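# Place small carton on raised block using suction arm

## Task

Set the small carton on top of the raised block so that no part of it overhangs the blue tape outline, and leave the large carton where and how it was, or the result counts for less. The carton must stay there on its own once the robot releases it; the robot then releases it and moves the tool away.

## Robot and tools

Robot: one FANUC CRX-5iA arm with a vacuum tool that has four suction cups on two air channels, a and b. The controlled point is the cup point, the center of the four cup rims when they touch nothing. The cups face along the cup point's +z axis. In the cup point's own axes, the cups sit at x = -35 and +35 mm, channel a at y = -70 mm and channel b at y = +70 mm. Each cup is 36 mm wide. The tool body reaches 148 mm to each side along that y axis.

Frame: every pose is in the scene frame. Its origin is on the table surface under the arm base, +z is up, and +y is to the left when facing along +x. Positions are in metres. Orientations are quaternions written w first (qw, qx, qy, qz). The reported position can be slightly wrong, more so far from the base.

Row format: one list of 9 numbers: x, y, z, qw, qx, qy, qz, suction_a, suction_b. The first seven are an absolute target pose for the cup point, not an offset. The suction values run from -1 to 1: +1 asks for full vacuum (about 75 kPa below ambient), a smaller value asks for that fraction, and 0.01 or less switches the channel off. A channel keeps its last setting. To hold an orientation, repeat the intended quaternion in every row rather than copying the last reported one, which may have drifted.

execute_actions: argument "actions" is a list with zero or one item, plus optional "pictures" (boolean).
- Empty list: sends nothing and returns the current state with images.
- Action: {"rows": [...], "steps": n}. Give 1 to 15 rows and a steps value from 11 to 15 (default 15). Each step lasts 1/30 s and uses one row; if rows run out, the last row repeats.
- Wait: {"steps": n}, n up to 300. It counts from the previous result, so your thinking time is included.
A target more than 0.6 m from the last reported position along any cup-point axis is refused, and nothing is sent. At each step the command is limited to within 70 mm and 16 degrees of the measured pose, so a far target needs several actions. Check the reported pose and continue from there. The last 11 steps of every action run after its result is returned, while you think. Only a result with no steps still pending shows a "Hand target" line.

move: argument "target" is one 9-number row, an absolute pose as above; "speed" is in m/s, 0.002 to 0.5, default 0.25. Rotation is capped at twice that value in rad/s. The cup point follows a straight path lasting 0.5 to 10 s, and the path ignores obstacles. The arm may lag behind, wander off the line, or go faster than the set speed, especially near full reach. Suction values are applied when the move begins. The result has a "move:" line giving the ending (done, off_target, moving, held, fault), any limits (paced = the pose was clipped; held = some steps were blocked, after which the arm may speed up), and the distance from the target.

wait: "seconds" 0 to 10. Lets the simulation run without new commands.

zoom_image: "camera" is cam_head_left, cam_head_right or cam_wrist; "region" is [x0, y0, x1, y1] in image pixels, with the origin at the top-left, at most 504 by 504. The head cameras give 504x504 images. cam_wrist gives a 616x616 fisheye image. The calibration given for each camera is approximate.

read_manual: returns only licence text. finished_scene: "scene" is the current scene number.

Result lines: the cup point pose and the joint positions (base to tool: waist, shoulder, elbow, forearm roll, wrist pitch, wrist roll). suction_measured_a and suction_measured_b show the vacuum reached. part_present_a and part_present_b switch to 1 at 0.54 and back to 0 below 0.49. "pose unreachable" and HELD mark steps the clearance check changed or blocked; the mounting block counts as part of the arm for that check. MOTOR HOT warns of heating from holding loads, and OVER-TEMPERATURE FAULT means the brakes are set until the motors cool.

Gripping: switch a channel on and press both of its cups fully onto a flat, smooth face so each rim seals all round. Edges, seams or holes under a cup leak. If an active channel has an uncovered cup, the other channel loses its vacuum too. On a good seal the reading settles up to 0.17 under the command, or 0.27 with both channels on. The cups shorten under vacuum, so a held object sits up to about 12 mm nearer the tool, and vacuum can lift a light object before contact. To release, lower the object onto its support, turn both channels off, then withdraw more than 15 mm. A cup sealed on the table pins the tool until its channel is turned off.

Cautions: the arm is stiff. Aiming even slightly beyond a contact, or hitting something fast, can cause a fault. A fault is triggered by a joint torque at its limit (150 N m for waist, shoulder and elbow; 37.6 N m for the three wrist joints) or by an outside force of 150 N. The arm then stops for 10 s and drops the rest of the call. Approach slowly and stop at contact. Do not drop, slam or push objects hard, do not bump the large carton, and never let anything leave the table. Loose objects may occasionally be nudged by an outside push, so check the final placement in the images.

Each tool is called after "Call:" as a command line: name --argument value for each argument, lists and objects as JSON in quotes; but a table of rows of numbers goes row by row, as --pt "numbers of a row", without its own name.

## Session

Call:
execute_actions --actions '[]'

Scene clock: 0.00 s of 5300.00 s.
end_effector_position=(+0.5018, +0.0067, +0.4085) suction_measured_a=0.00 part_present_a=0 suction_measured_b=0.00 part_present_b=0 end_effector_quat_wxyz=(+0.000, +0.704, +0.710, -0.003)
Joint positions: [ 0.262  0.13   0.193 -0.003 -1.632 -1.832]
Joint velocities: [ 0.     0.    -0.    -0.     0.002  0.   ]
Hand target: +0.502, +0.007, +0.409; +0.000, +0.704, +0.710, -0.003
camera_calibration (this result's frames):
cam_wrist: T_world_to_cam=[[-0.999692, 0.0218713, 0.0117107, 0.505362], [0.0243676, 0.776965, 0.629072, -0.238239], [0.00465985, 0.629164, -0.777259, 0.458902], [0, 0, 0, 1]] pos_world=[0.508874, -0.114674, 0.500637]

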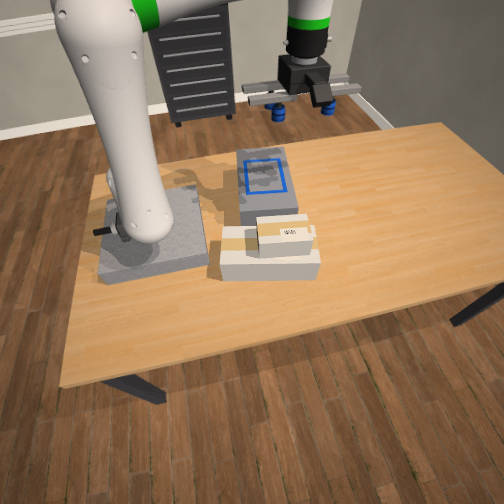

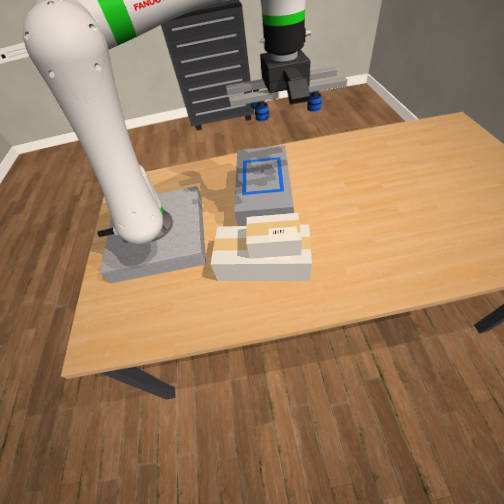

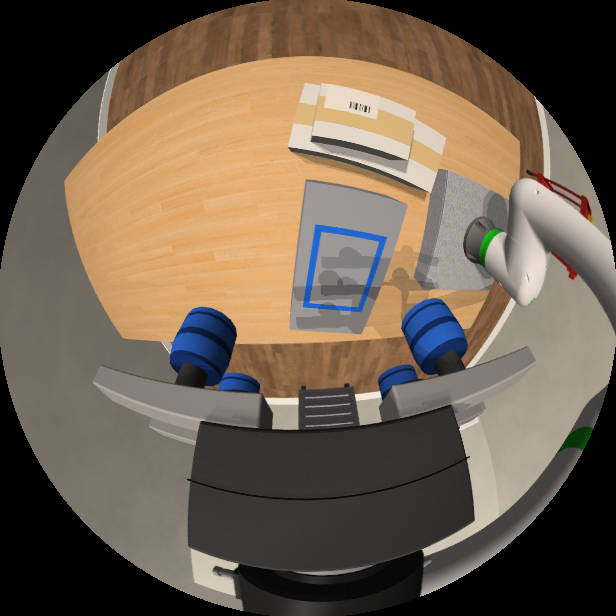

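Call:
zoom_image --camera "cam_wrist" --region '[275, 70, 455, 200]'

Call:
zoom_image --camera "cam_wrist" --region '[275, 170, 425, 345]'

Call:
zoom_image --camera "cam_head_left" --region '[205, 140, 335, 290]'

Call:
zoom_image --camera "cam_head_right" --region '[200, 140, 330, 290]'

Region (275, 70, 455, 200) of cam_wrist's 616x616 image, scaled by 2.800, with more detail than that image has.

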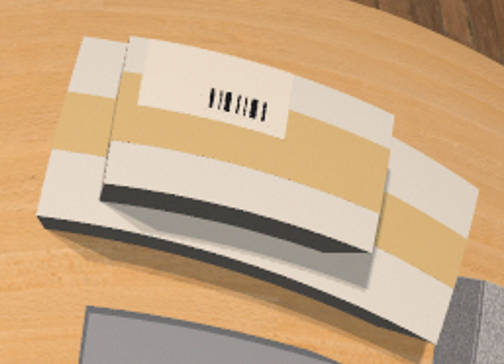

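Region (275, 170, 425, 345) of cam_wrist's 616x616 image, scaled by 2.880, with more detail than that image has; it fills the left 432 columns of this view, and the rest is white.

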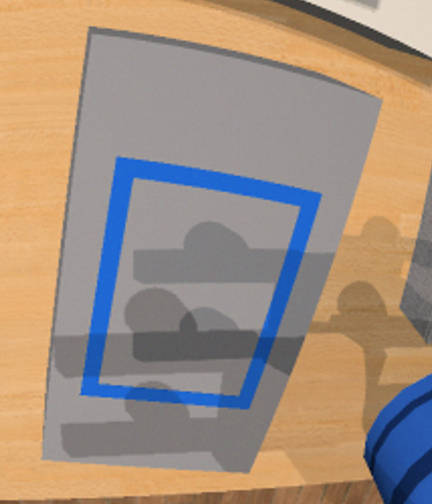

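Region (205, 140, 335, 290) of cam_head_left's 504x504 image, scaled by 3.360, with more detail than that image has; it fills the left 437 columns of this view, and the rest is white.

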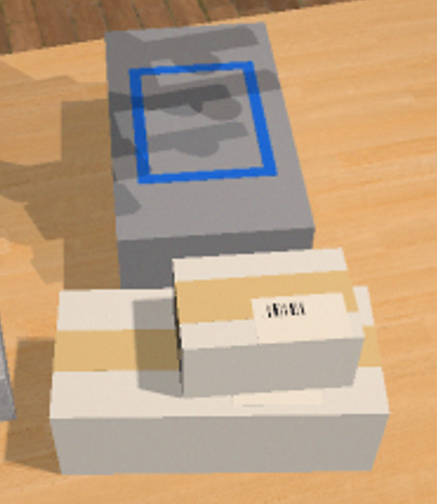

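Region (200, 140, 330, 290) of cam_head_right's 504x504 image, scaled by 3.360, with more detail than that image has; it fills the left 437 columns of this view, and the rest is white.

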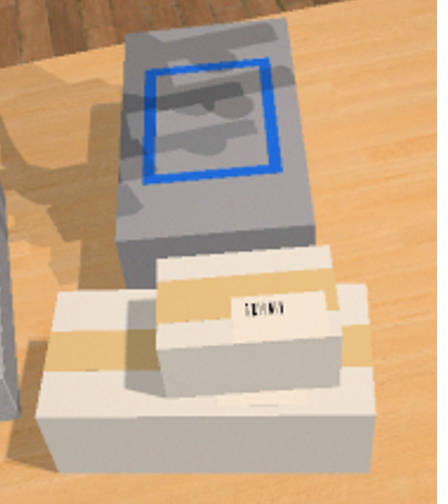

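Call:
move --target '[0.4006, -0.2843, 0.215, 0, 0.9973, -0.0741, 0, 0, 0]' --speed 0.45

Call:
zoom_image --camera "cam_wrist" --region '[270, 170, 510, 420]'

Scene clock: 5.70 s of 5300.00 s.
end_effector_position=(+0.4010, -0.2844, +0.2150) suction_measured_a=0.00 part_present_a=0 suction_measured_b=0.00 part_present_b=0 end_effector_quat_wxyz=(+0.001, +0.997, -0.075, +0.001)
Joint positions: [-0.364  0.188 -0.205 -0.008 -1.173 -2.931]
Joint velocities: [-0.001  0.001  0.002  0.001 -0.    -0.   ]
Hand target: +0.401, -0.284, +0.215; +0.001, +0.997, -0.075, +0.001
Off the commanded pose: 0.000 m, 0 deg.
Kept back: nothing.
After step 90, 0.30 s passed at rest.
move: done
camera_calibration (this result's frames):
cam_wrist: T_world_to_cam=[[0.179287, 0.983775, 0.00652541, 0.215166], [0.760289, -0.142761, 0.633703, -0.445565], [0.624353, -0.108653, -0.773549, 0.0329199], [0, 0, 0, 1]] pos_world=[0.279628, -0.271708, 0.306417]

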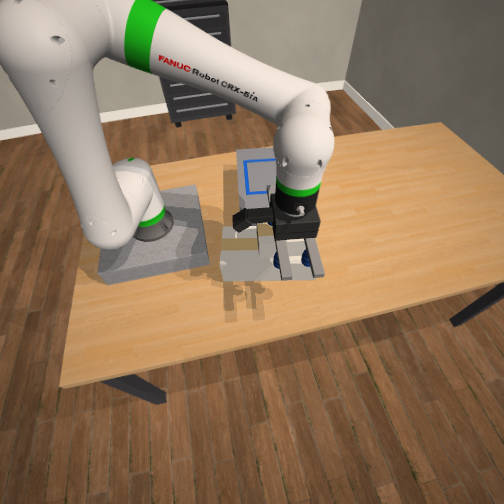

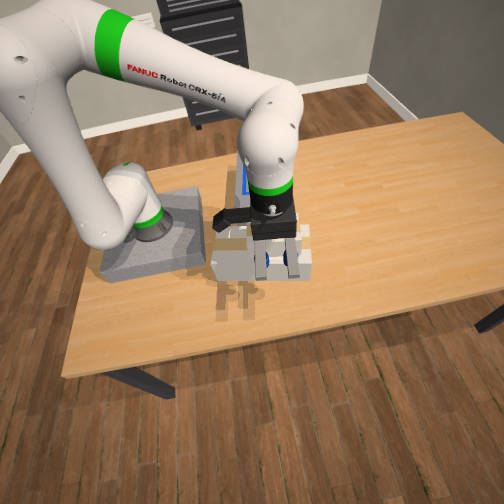

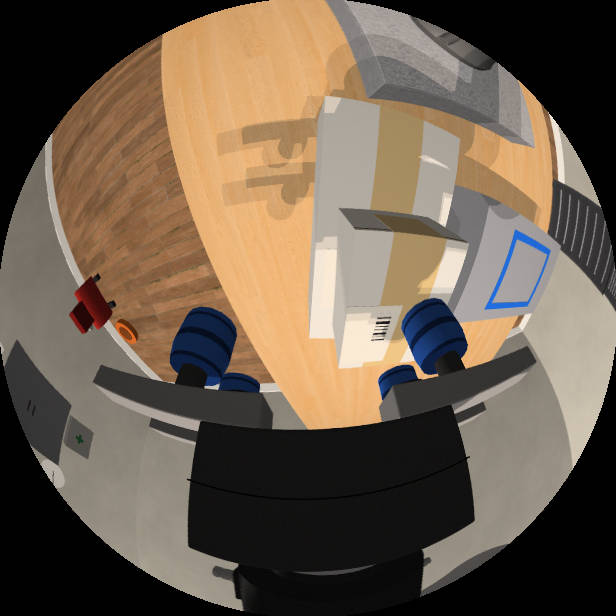

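Region (270, 170, 510, 420) of cam_wrist's 616x616 image, scaled by 2.016, with more detail than that image has; it fills the left 484 columns of this view, and the rest is white.

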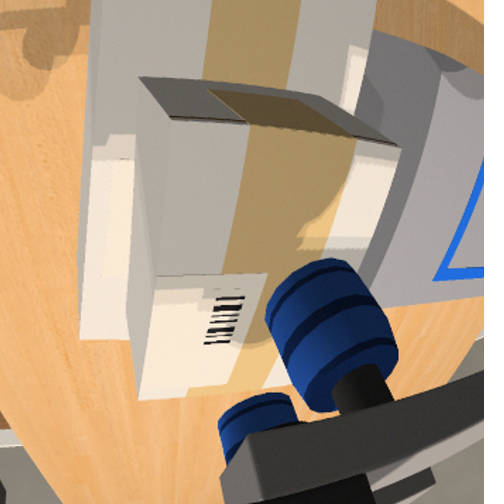

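Call:
move --target '[0.3966, -0.278, 0.177, 0, 0.9966, -0.0828, 0, 1, 0]' --speed 0.04

Scene clock: 8.50 s of 5300.00 s.
end_effector_position=(+0.3966, -0.2780, +0.1770) suction_measured_a=0.00 part_present_a=0 suction_measured_b=0.00 part_present_b=0 end_effector_quat_wxyz=(+0.000, +0.997, -0.083, -0.000)
Joint positions: [-0.355  0.213 -0.272 -0.01  -1.083 -2.956]
Joint velocities: [ 0.    -0.     0.001  0.    -0.    -0.   ]
Hand target: +0.397, -0.278, +0.177; +0.000, +0.997, -0.083, -0.000
Off the commanded pose: 0.000 m, 0 deg.
Kept back: nothing.
move: done
camera_calibration (this result's frames):
cam_wrist: T_world_to_cam=[[0.195589, 0.980654, 0.00786834, 0.202332], [0.758798, -0.156413, 0.632266, -0.420209], [0.621265, -0.117694, -0.774712, 0.00588496], [0, 0, 0, 1]] pos_world=[0.275624, -0.263452, 0.268651]

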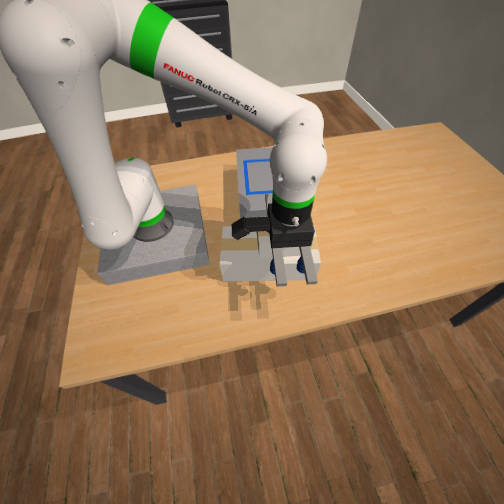

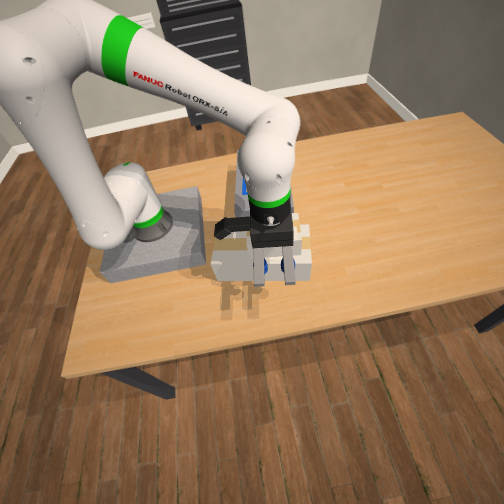

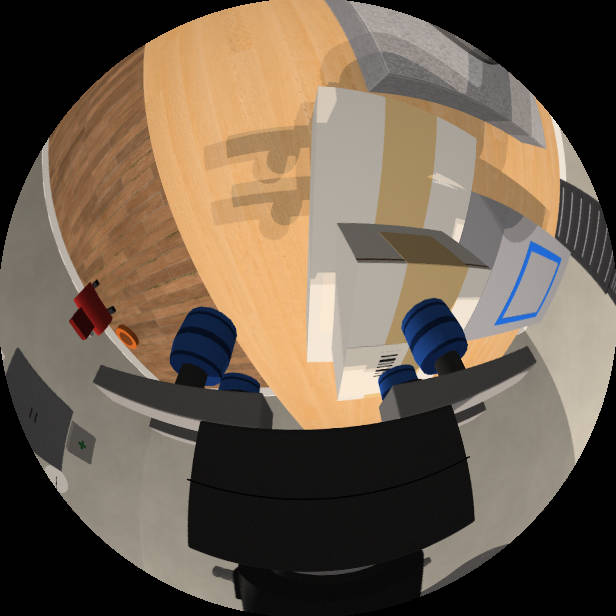

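The cups aren't touching yet, so I'll lower a bit more.

Call:
move --target '[0.3966, -0.278, 0.17, 0, 0.9966, -0.0828, 0, 1, 0]' --speed 0.02

Scene clock: 9.43 s of 5300.00 s.
end_effector_position=(+0.3966, -0.2780, +0.1700) suction_measured_a=0.91 part_present_a=1 suction_measured_b=0.00 part_present_b=0 end_effector_quat_wxyz=(+0.000, +0.997, -0.083, +0.000)
Joint positions: [-0.355  0.221 -0.28  -0.01  -1.067 -2.956]
Joint velocities: [-0.001  0.     0.    -0.     0.002  0.   ]
Hand target: +0.397, -0.278, +0.170; +0.000, +0.997, -0.083, -0.000
Off the commanded pose: 0.000 m, 0 deg.
Kept back: nothing.
move: done
camera_calibration (this result's frames):
cam_wrist: T_world_to_cam=[[0.1954, 0.980692, 0.00787506, 0.202464], [0.758825, -0.156271, 0.632269, -0.415727], [0.621292, -0.11757, -0.774709, 0.000518798], [0, 0, 0, 1]] pos_world=[0.27558, -0.26346, 0.261659]

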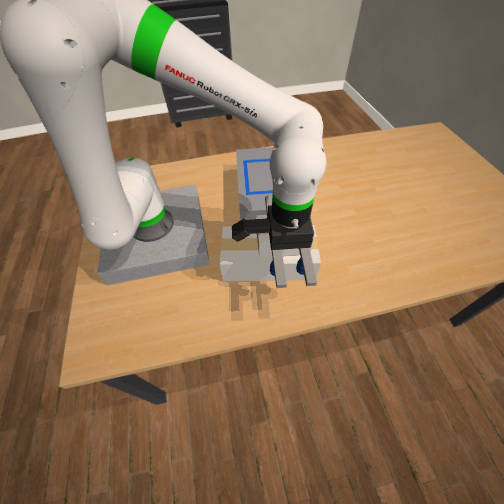

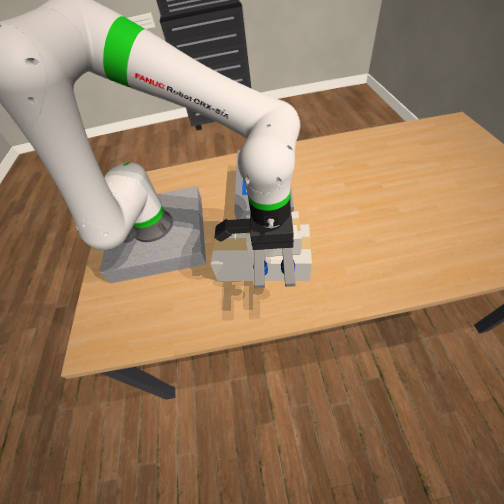

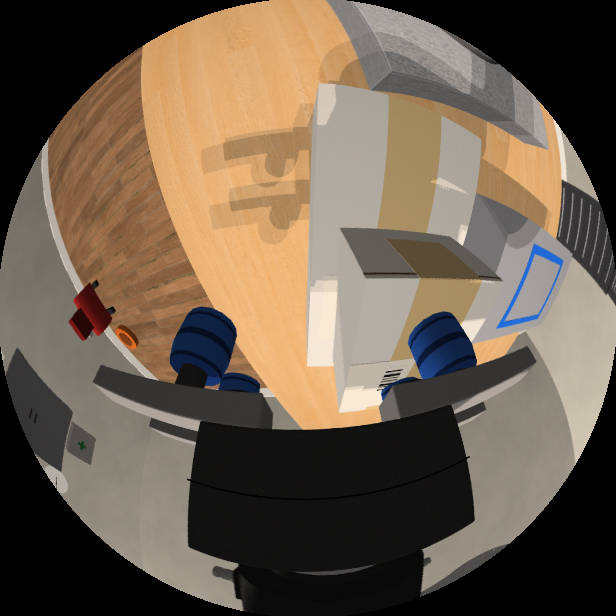

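Call:
move --target '[0.3966, -0.278, 0.225, 0, 0.9966, -0.0828, 0, 1, 0]' --speed 0.15

Call:
move --target '[0.505, 0.089, 0.22, 0, 0.7632, 0.6461, 0, 1, 0]' --speed 0.4

Call:
zoom_image --camera "cam_wrist" --region '[270, 170, 510, 420]'

Scene clock: 10.90 s of 5300.00 s.
end_effector_position=(+0.3965, -0.2780, +0.2250) suction_measured_a=0.98 part_present_a=1 suction_measured_b=0.00 part_present_b=0 end_effector_quat_wxyz=(+0.000, +0.997, -0.083, -0.000)
Joint positions: [-0.356  0.162 -0.21  -0.009 -1.196 -2.956]
Joint velocities: [-0.001 -0.     0.001 -0.    -0.003 -0.   ]
Hand target: +0.397, -0.278, +0.225; -0.000, +0.997, -0.083, +0.000
Off the commanded pose: 0.000 m, 0 deg.
Kept back: nothing.
move: done
camera_calibration (this result's frames):
cam_wrist: T_world_to_cam=[[0.195026, 0.980766, 0.00787801, 0.202182], [0.758934, -0.155993, 0.632207, -0.450365], [0.621276, -0.117318, -0.77476, 0.0432476], [0, 0, 0, 1]] pos_world=[0.275498, -0.263474, 0.316637]

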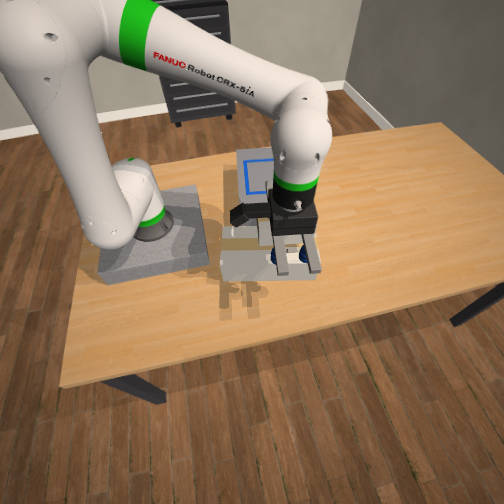

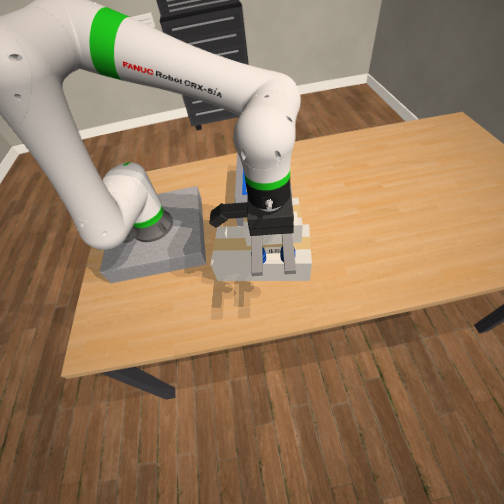

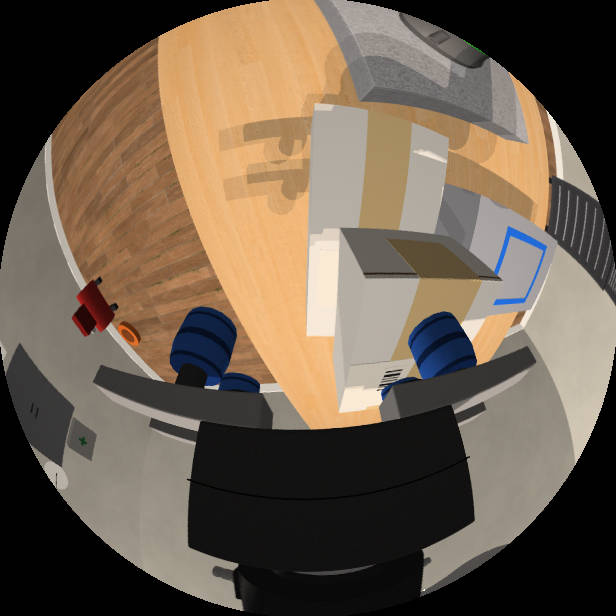

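Scene clock: 13.30 s of 5300.00 s.
end_effector_position=(+0.5048, +0.0891, +0.2200) suction_measured_a=0.98 part_present_a=1 suction_measured_b=0.00 part_present_b=0 end_effector_quat_wxyz=(-0.001, +0.763, +0.646, -0.000)
Joint positions: [ 0.418  0.226 -0.138 -0.007 -1.2   -2.16 ]
Joint velocities: [ 0.    -0.     0.    -0.001 -0.002  0.001]
Hand target: +0.505, +0.089, +0.220; -0.001, +0.763, +0.646, -0.000
Off the commanded pose: 0.000 m, 0 deg.
Kept back: nothing.
move: done
camera_calibration (this result's frames):
cam_wrist: T_world_to_cam=[[-0.980664, 0.195434, 0.0101374, 0.484049], [0.157558, 0.757763, 0.633222, -0.250252], [0.116071, 0.622576, -0.773904, 0.204111], [0, 0, 0, 1]] pos_world=[0.490427, -0.0320423, 0.31152]

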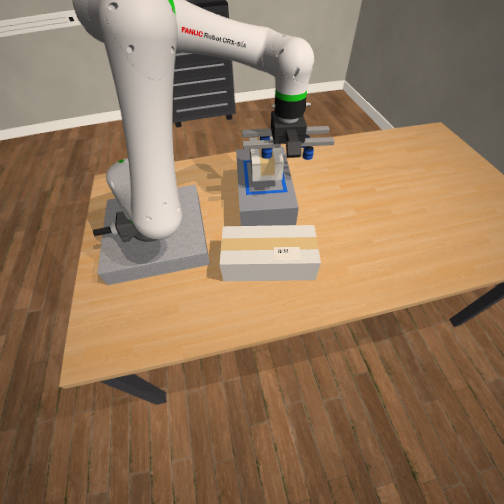

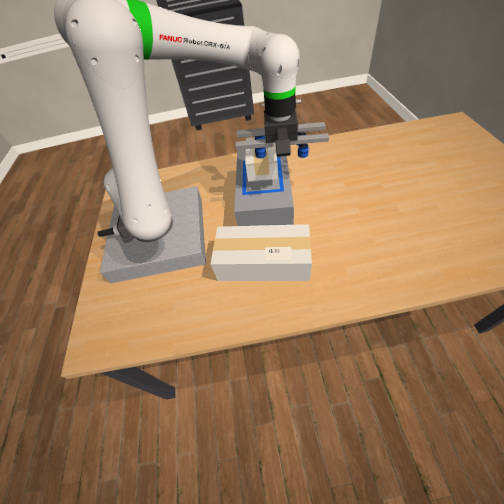

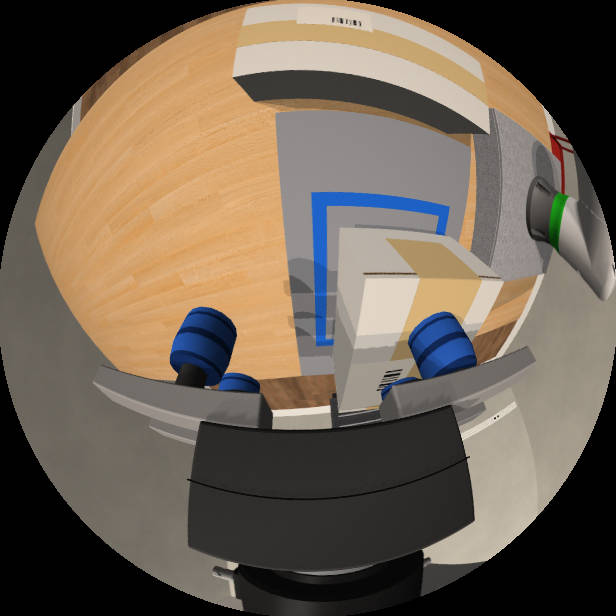

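Region (270, 170, 510, 420) of cam_wrist's 616x616 image, scaled by 2.016, with more detail than that image has; it fills the left 484 columns of this view, and the rest is white.

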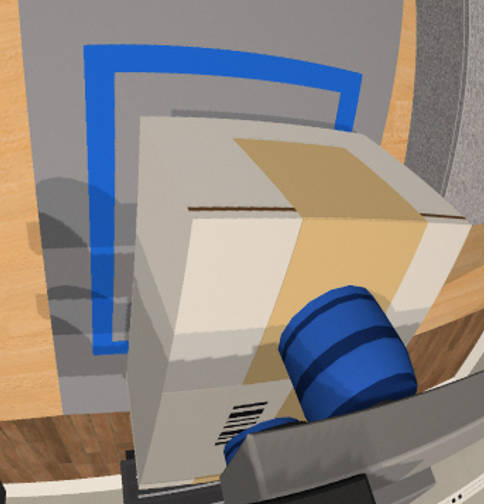

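Call:
move --target '[0.5038, 0.0832, 0.196, 0, 0.7632, 0.6461, 0, 1, 0]' --speed 0.06

Call:
zoom_image --camera "cam_wrist" --region '[290, 180, 490, 380]'

Call:
zoom_image --camera "cam_head_left" --region '[230, 140, 310, 210]'

Scene clock: 15.33 s of 5300.00 s.
end_effector_position=(+0.5038, +0.0832, +0.1960) suction_measured_a=0.98 part_present_a=1 suction_measured_b=0.00 part_present_b=0 end_effector_quat_wxyz=(+0.000, +0.763, +0.646, +0.000)
Joint positions: [ 0.41   0.244 -0.178 -0.005 -1.141 -2.152]
Joint velocities: [ 0.001 -0.    -0.    -0.     0.     0.   ]
Hand target: +0.504, +0.083, +0.196; +0.000, +0.763, +0.646, -0.000
Off the commanded pose: 0.000 m, 0 deg.
Kept back: nothing.
move: done
camera_calibration (this result's frames):
cam_wrist: T_world_to_cam=[[-0.980674, 0.195493, 0.00781152, 0.484968], [0.156309, 0.758848, 0.632232, -0.229652], [0.117669, 0.621235, -0.77474, 0.188789], [0, 0, 0, 1]] pos_world=[0.489277, -0.0378189, 0.287667]

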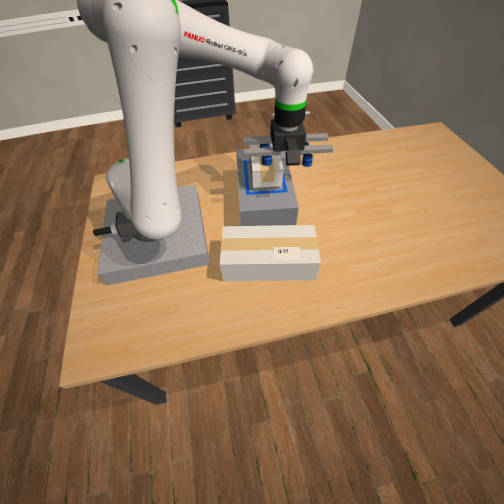

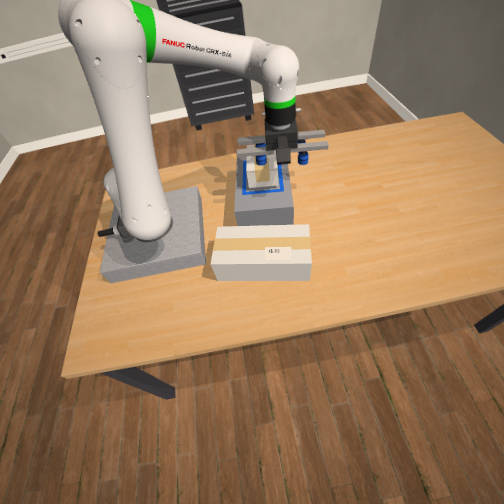

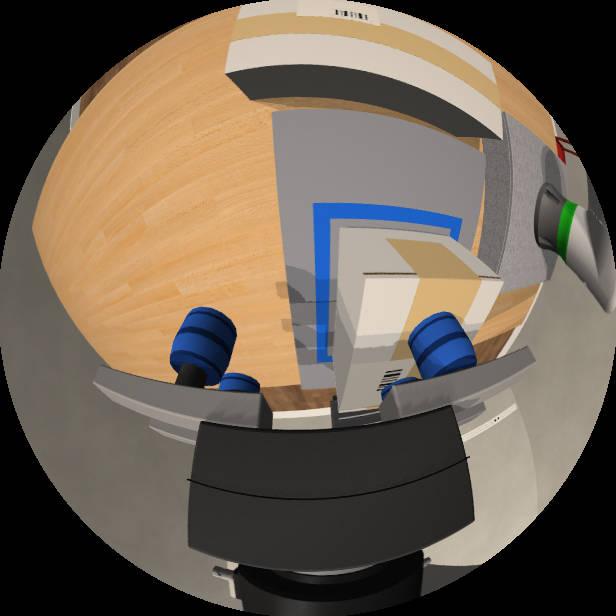

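Region (290, 180, 490, 380) of cam_wrist's 616x616 image, scaled by 2.520, with more detail than that image has.

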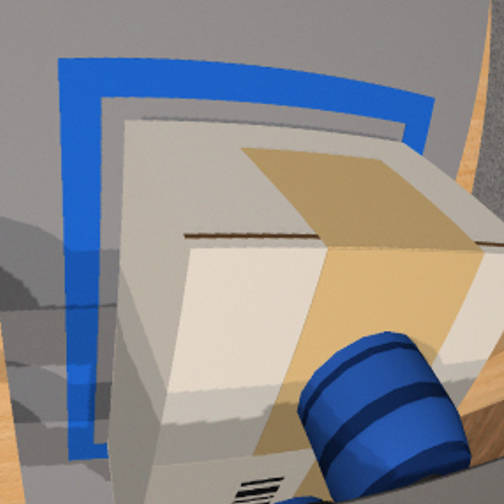

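Region (230, 140, 310, 210) of cam_head_left's 504x504 image, scaled by 6.300, with more detail than that image has; it fills the top 441 rows of this view, and the rest is white.

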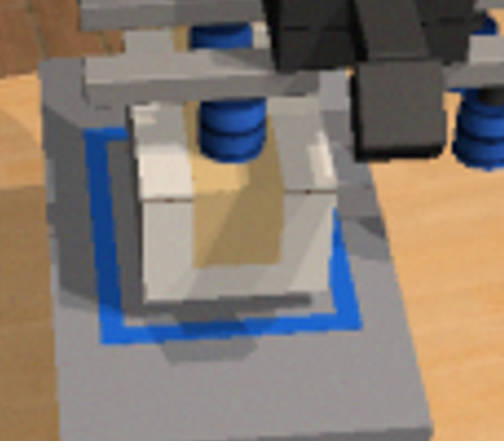

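Call:
move --target '[0.5017, 0.0886, 0.186, 0, 0.7632, 0.6461, 0, 1, 0]' --speed 0.025

Call:
zoom_image --camera "cam_wrist" --region '[290, 180, 490, 380]'

Call:
zoom_image --camera "cam_head_left" --region '[230, 140, 310, 210]'

Scene clock: 17.70 s of 5300.00 s.
end_effector_position=(+0.5017, +0.0886, +0.1860) suction_measured_a=0.98 part_present_a=1 suction_measured_b=0.00 part_present_b=0 end_effector_quat_wxyz=(+0.000, +0.763, +0.646, -0.000)
Joint positions: [ 0.421  0.252 -0.193 -0.005 -1.118 -2.164]
Joint velocities: [ 0.    -0.    -0.001 -0.001  0.001 -0.   ]
Hand target: +0.502, +0.089, +0.186; -0.000, +0.763, +0.646, -0.000
Off the commanded pose: 0.000 m, 0 deg.
Kept back: nothing.
move: done
camera_calibration (this result's frames):
cam_wrist: T_world_to_cam=[[-0.980691, 0.195406, 0.00788943, 0.481918], [0.15629, 0.758851, 0.632233, -0.227076], [0.117555, 0.621258, -0.774738, 0.178012], [0, 0, 0, 1]] pos_world=[0.487176, -0.0324439, 0.277676]

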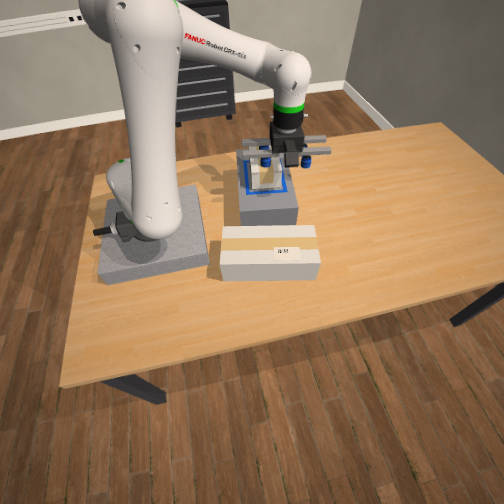

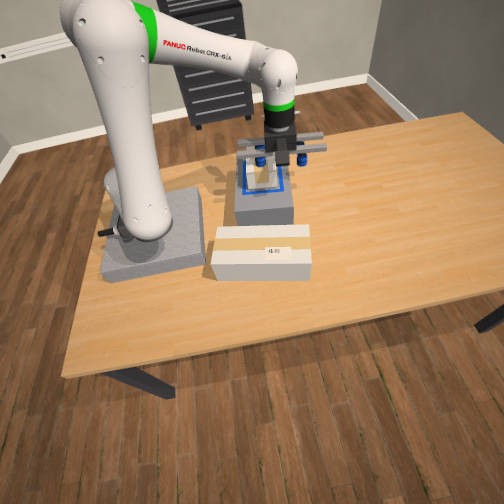

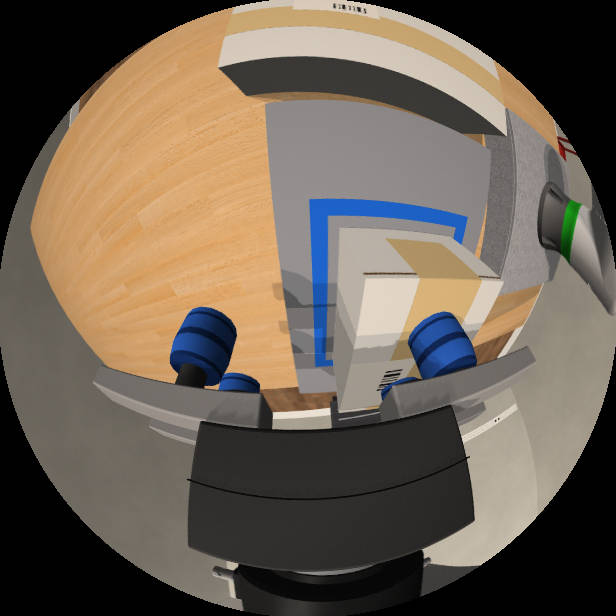

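Region (290, 180, 490, 380) of cam_wrist's 616x616 image, scaled by 2.520, with more detail than that image has.

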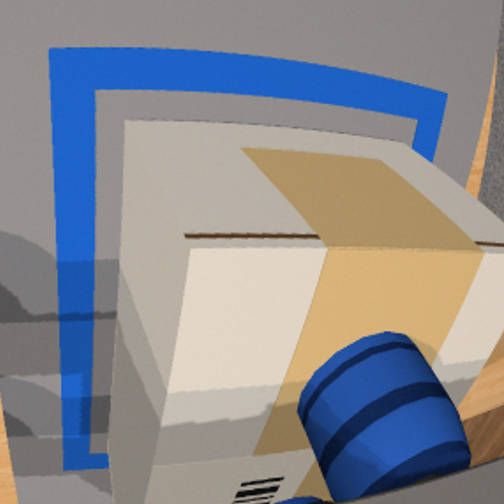

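Region (230, 140, 310, 210) of cam_head_left's 504x504 image, scaled by 6.300, with more detail than that image has; it fills the top 441 rows of this view, and the rest is white.

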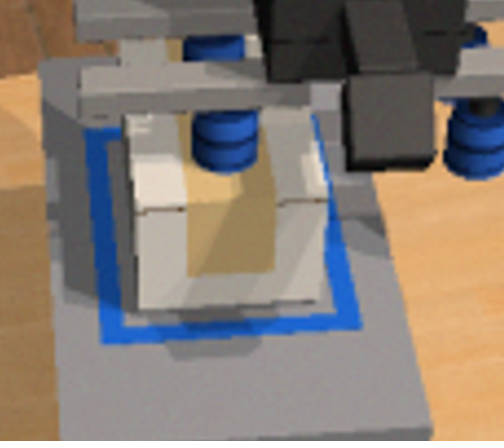

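Call:
zoom_image --camera "cam_wrist" --region '[320, 210, 390, 250]'

Call:
zoom_image --camera "cam_head_right" --region '[235, 165, 295, 205]'

Region (320, 210, 390, 250) of cam_wrist's 616x616 image, scaled by 7.200, with more detail than that image has; it fills the top 288 rows of this view, and the rest is white.

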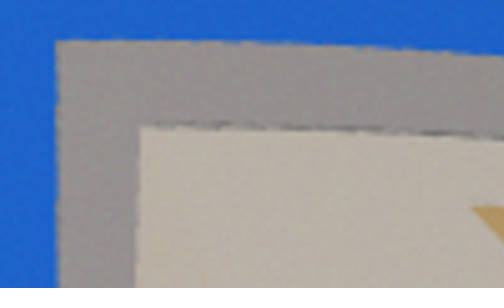

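Region (235, 165, 295, 205) of cam_head_right's 504x504 image, scaled by 8.400, with more detail than that image has.

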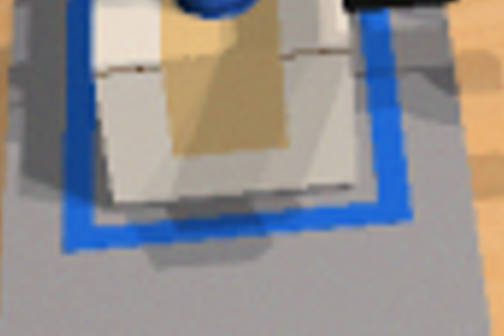

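Call:
execute_actions --actions '[{"rows": [[0.5017,0.0886,0.1857,0,0.7632,0.6461,0,1,0],[0.5017,0.0886,0.1854,0,0.7632,0.6461,0,1,0],[0.5017,0.0886,0.1851,0,0.7632,0.6461,0,1,0],[0.5017,0.0886,0.1848,0,0.7632,0.6461,0,1,0],[0.5017,0.0886,0.1845,0,0.7632,0.6461,0,1,0],[0.5017,0.0886,0.1842,0,0.7632,0.6461,0,1,0],[0.5017,0.0886,0.1839,0,0.7632,0.6461,0,1,0],[0.5017,0.0886,0.1836,0,0.7632,0.6461,0,1,0],[0.5017,0.0886,0.1833,0,0.7632,0.6461,0,1,0],[0.5017,0.0886,0.183,0,0.7632,0.6461,0,1,0],[0.5017,0.0886,0.183,0,0.7632,0.6461,0,1,0],[0.5017,0.0886,0.183,0,0.7632,0.6461,0,1,0],[0.5017,0.0886,0.183,0,0.7632,0.6461,0,0,0]], "steps": 15}]'

Call:
execute_actions --actions '[{"steps": 20}]'

Scene clock: 18.83 s of 5300.00 s.
end_effector_position=(+0.5017, +0.0886, +0.1854) suction_measured_a=0.98 part_present_a=1 suction_measured_b=0.00 part_present_b=0 end_effector_quat_wxyz=(+0.000, +0.763, +0.646, -0.000)
Joint positions: [ 0.421  0.252 -0.194 -0.005 -1.116 -2.164]
Joint velocities: [-0.     0.008 -0.008 -0.     0.019 -0.001]
Steps of this call (steps 1 to 30: nothing new was sent; steps 31 to 34: the first 4 steps of this action). Readings (end_effector_position | what the end effector reports):
31: (+0.5017, +0.0886, +0.1860) | suction_measured_a=0.98 part_present_a=1 suction_measured_b=0.00 part_present_b=0
32: (+0.5017, +0.0886, +0.1859) | suction_measured_a=0.98 part_present_a=1 suction_measured_b=0.00 part_present_b=0
34: the state above

Scene clock: 19.50 s of 5300.00 s.
end_effector_position=(+0.5017, +0.0886, +0.1831) suction_measured_a=0.00 part_present_a=0 suction_measured_b=0.00 part_present_b=0 end_effector_quat_wxyz=(+0.000, +0.763, +0.646, +0.000)
Joint positions: [ 0.422  0.255 -0.197 -0.005 -1.111 -2.164]
Joint velocities: [-0.001  0.    -0.002  0.     0.     0.   ]
Hand target: +0.502, +0.089, +0.183; +0.000, +0.763, +0.646, -0.000
Off the commanded pose: 0.000 m, 0 deg.
Kept back: nothing.
Steps of this call (steps 1 to 11: the last 11 steps of your previous action; steps 12 to 20: nothing new was sent). Readings (end_effector_position | what the end effector reports):
1: (+0.5017, +0.0886, +0.1851) | suction_measured_a=0.98 part_present_a=1 suction_measured_b=0.00 part_present_b=0
2: (+0.5017, +0.0886, +0.1848) | suction_measured_a=0.98 part_present_a=1 suction_measured_b=0.00 part_present_b=0
4: (+0.5017, +0.0886, +0.1842) | suction_measured_a=0.98 part_present_a=1 suction_measured_b=0.00 part_present_b=0
8: (+0.5017, +0.0886, +0.1831) | suction_measured_a=0.98 part_present_a=1 suction_measured_b=0.00 part_present_b=0
20: the state above

Call:
move --target '[0.5017, 0.0886, 0.35, 0, 0.7632, 0.6461, 0, 0, 0]' --speed 0.25

Call:
zoom_image --camera "cam_wrist" --region '[290, 165, 430, 330]'

Call:
zoom_image --camera "cam_head_left" --region '[205, 130, 335, 290]'

Scene clock: 20.93 s of 5300.00 s.
end_effector_position=(+0.5015, +0.0886, +0.3500) suction_measured_a=0.00 part_present_a=0 suction_measured_b=0.00 part_present_b=0 end_effector_quat_wxyz=(-0.000, +0.763, +0.647, +0.000)
Joint positions: [ 0.42   0.146  0.077 -0.005 -1.494 -2.163]
Joint velocities: [-0.     0.     0.002 -0.002  0.001 -0.   ]
Hand target: +0.501, +0.089, +0.350; -0.000, +0.763, +0.647, +0.000
Off the commanded pose: 0.000 m, 0 deg.
Kept back: nothing.
move: done
camera_calibration (this result's frames):
cam_wrist: T_world_to_cam=[[-0.980896, 0.194366, 0.00802509, 0.480511], [0.155547, 0.758881, 0.63238, -0.330363], [0.116823, 0.621548, -0.774617, 0.305398], [0, 0, 0, 1]] pos_world=[0.48704, -0.0325082, 0.441625]

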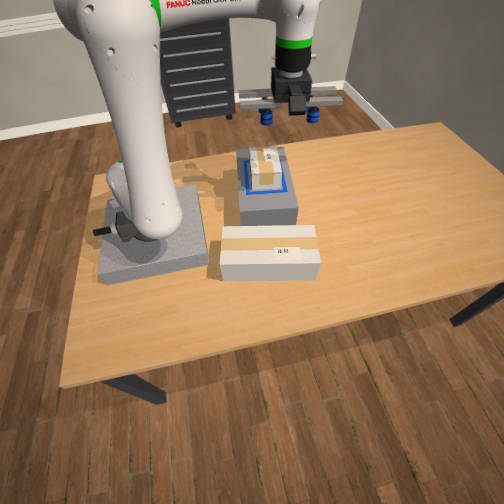

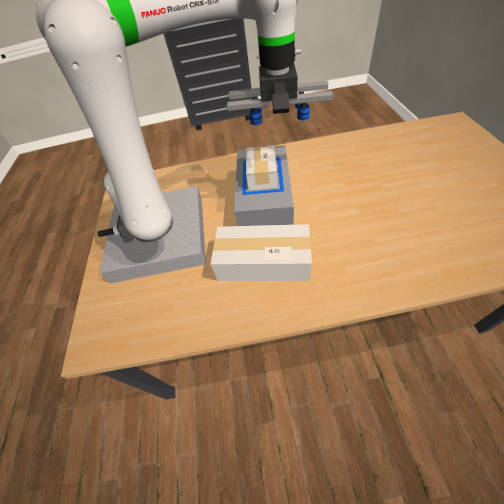

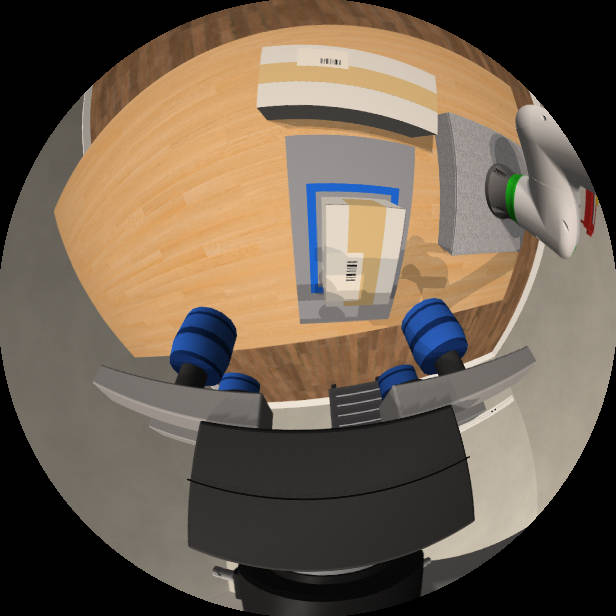

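Region (290, 165, 430, 330) of cam_wrist's 616x616 image, scaled by 3.055, with more detail than that image has; it fills the left 428 columns of this view, and the rest is white.

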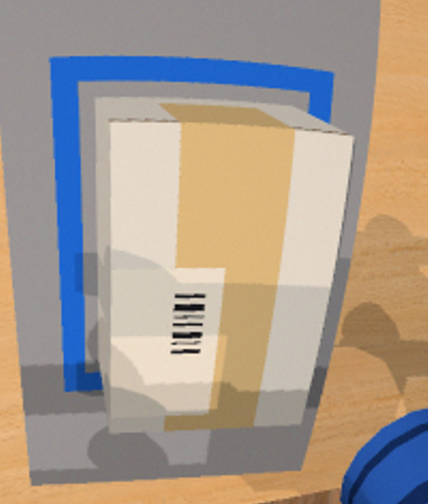

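Region (205, 130, 335, 290) of cam_head_left's 504x504 image, scaled by 3.150, with more detail than that image has; it fills the left 410 columns of this view, and the rest is white.

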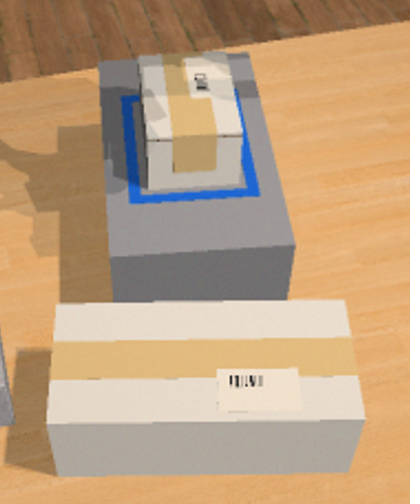

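Call:
finished_scene --scene 2

The scene is finished: the task was done.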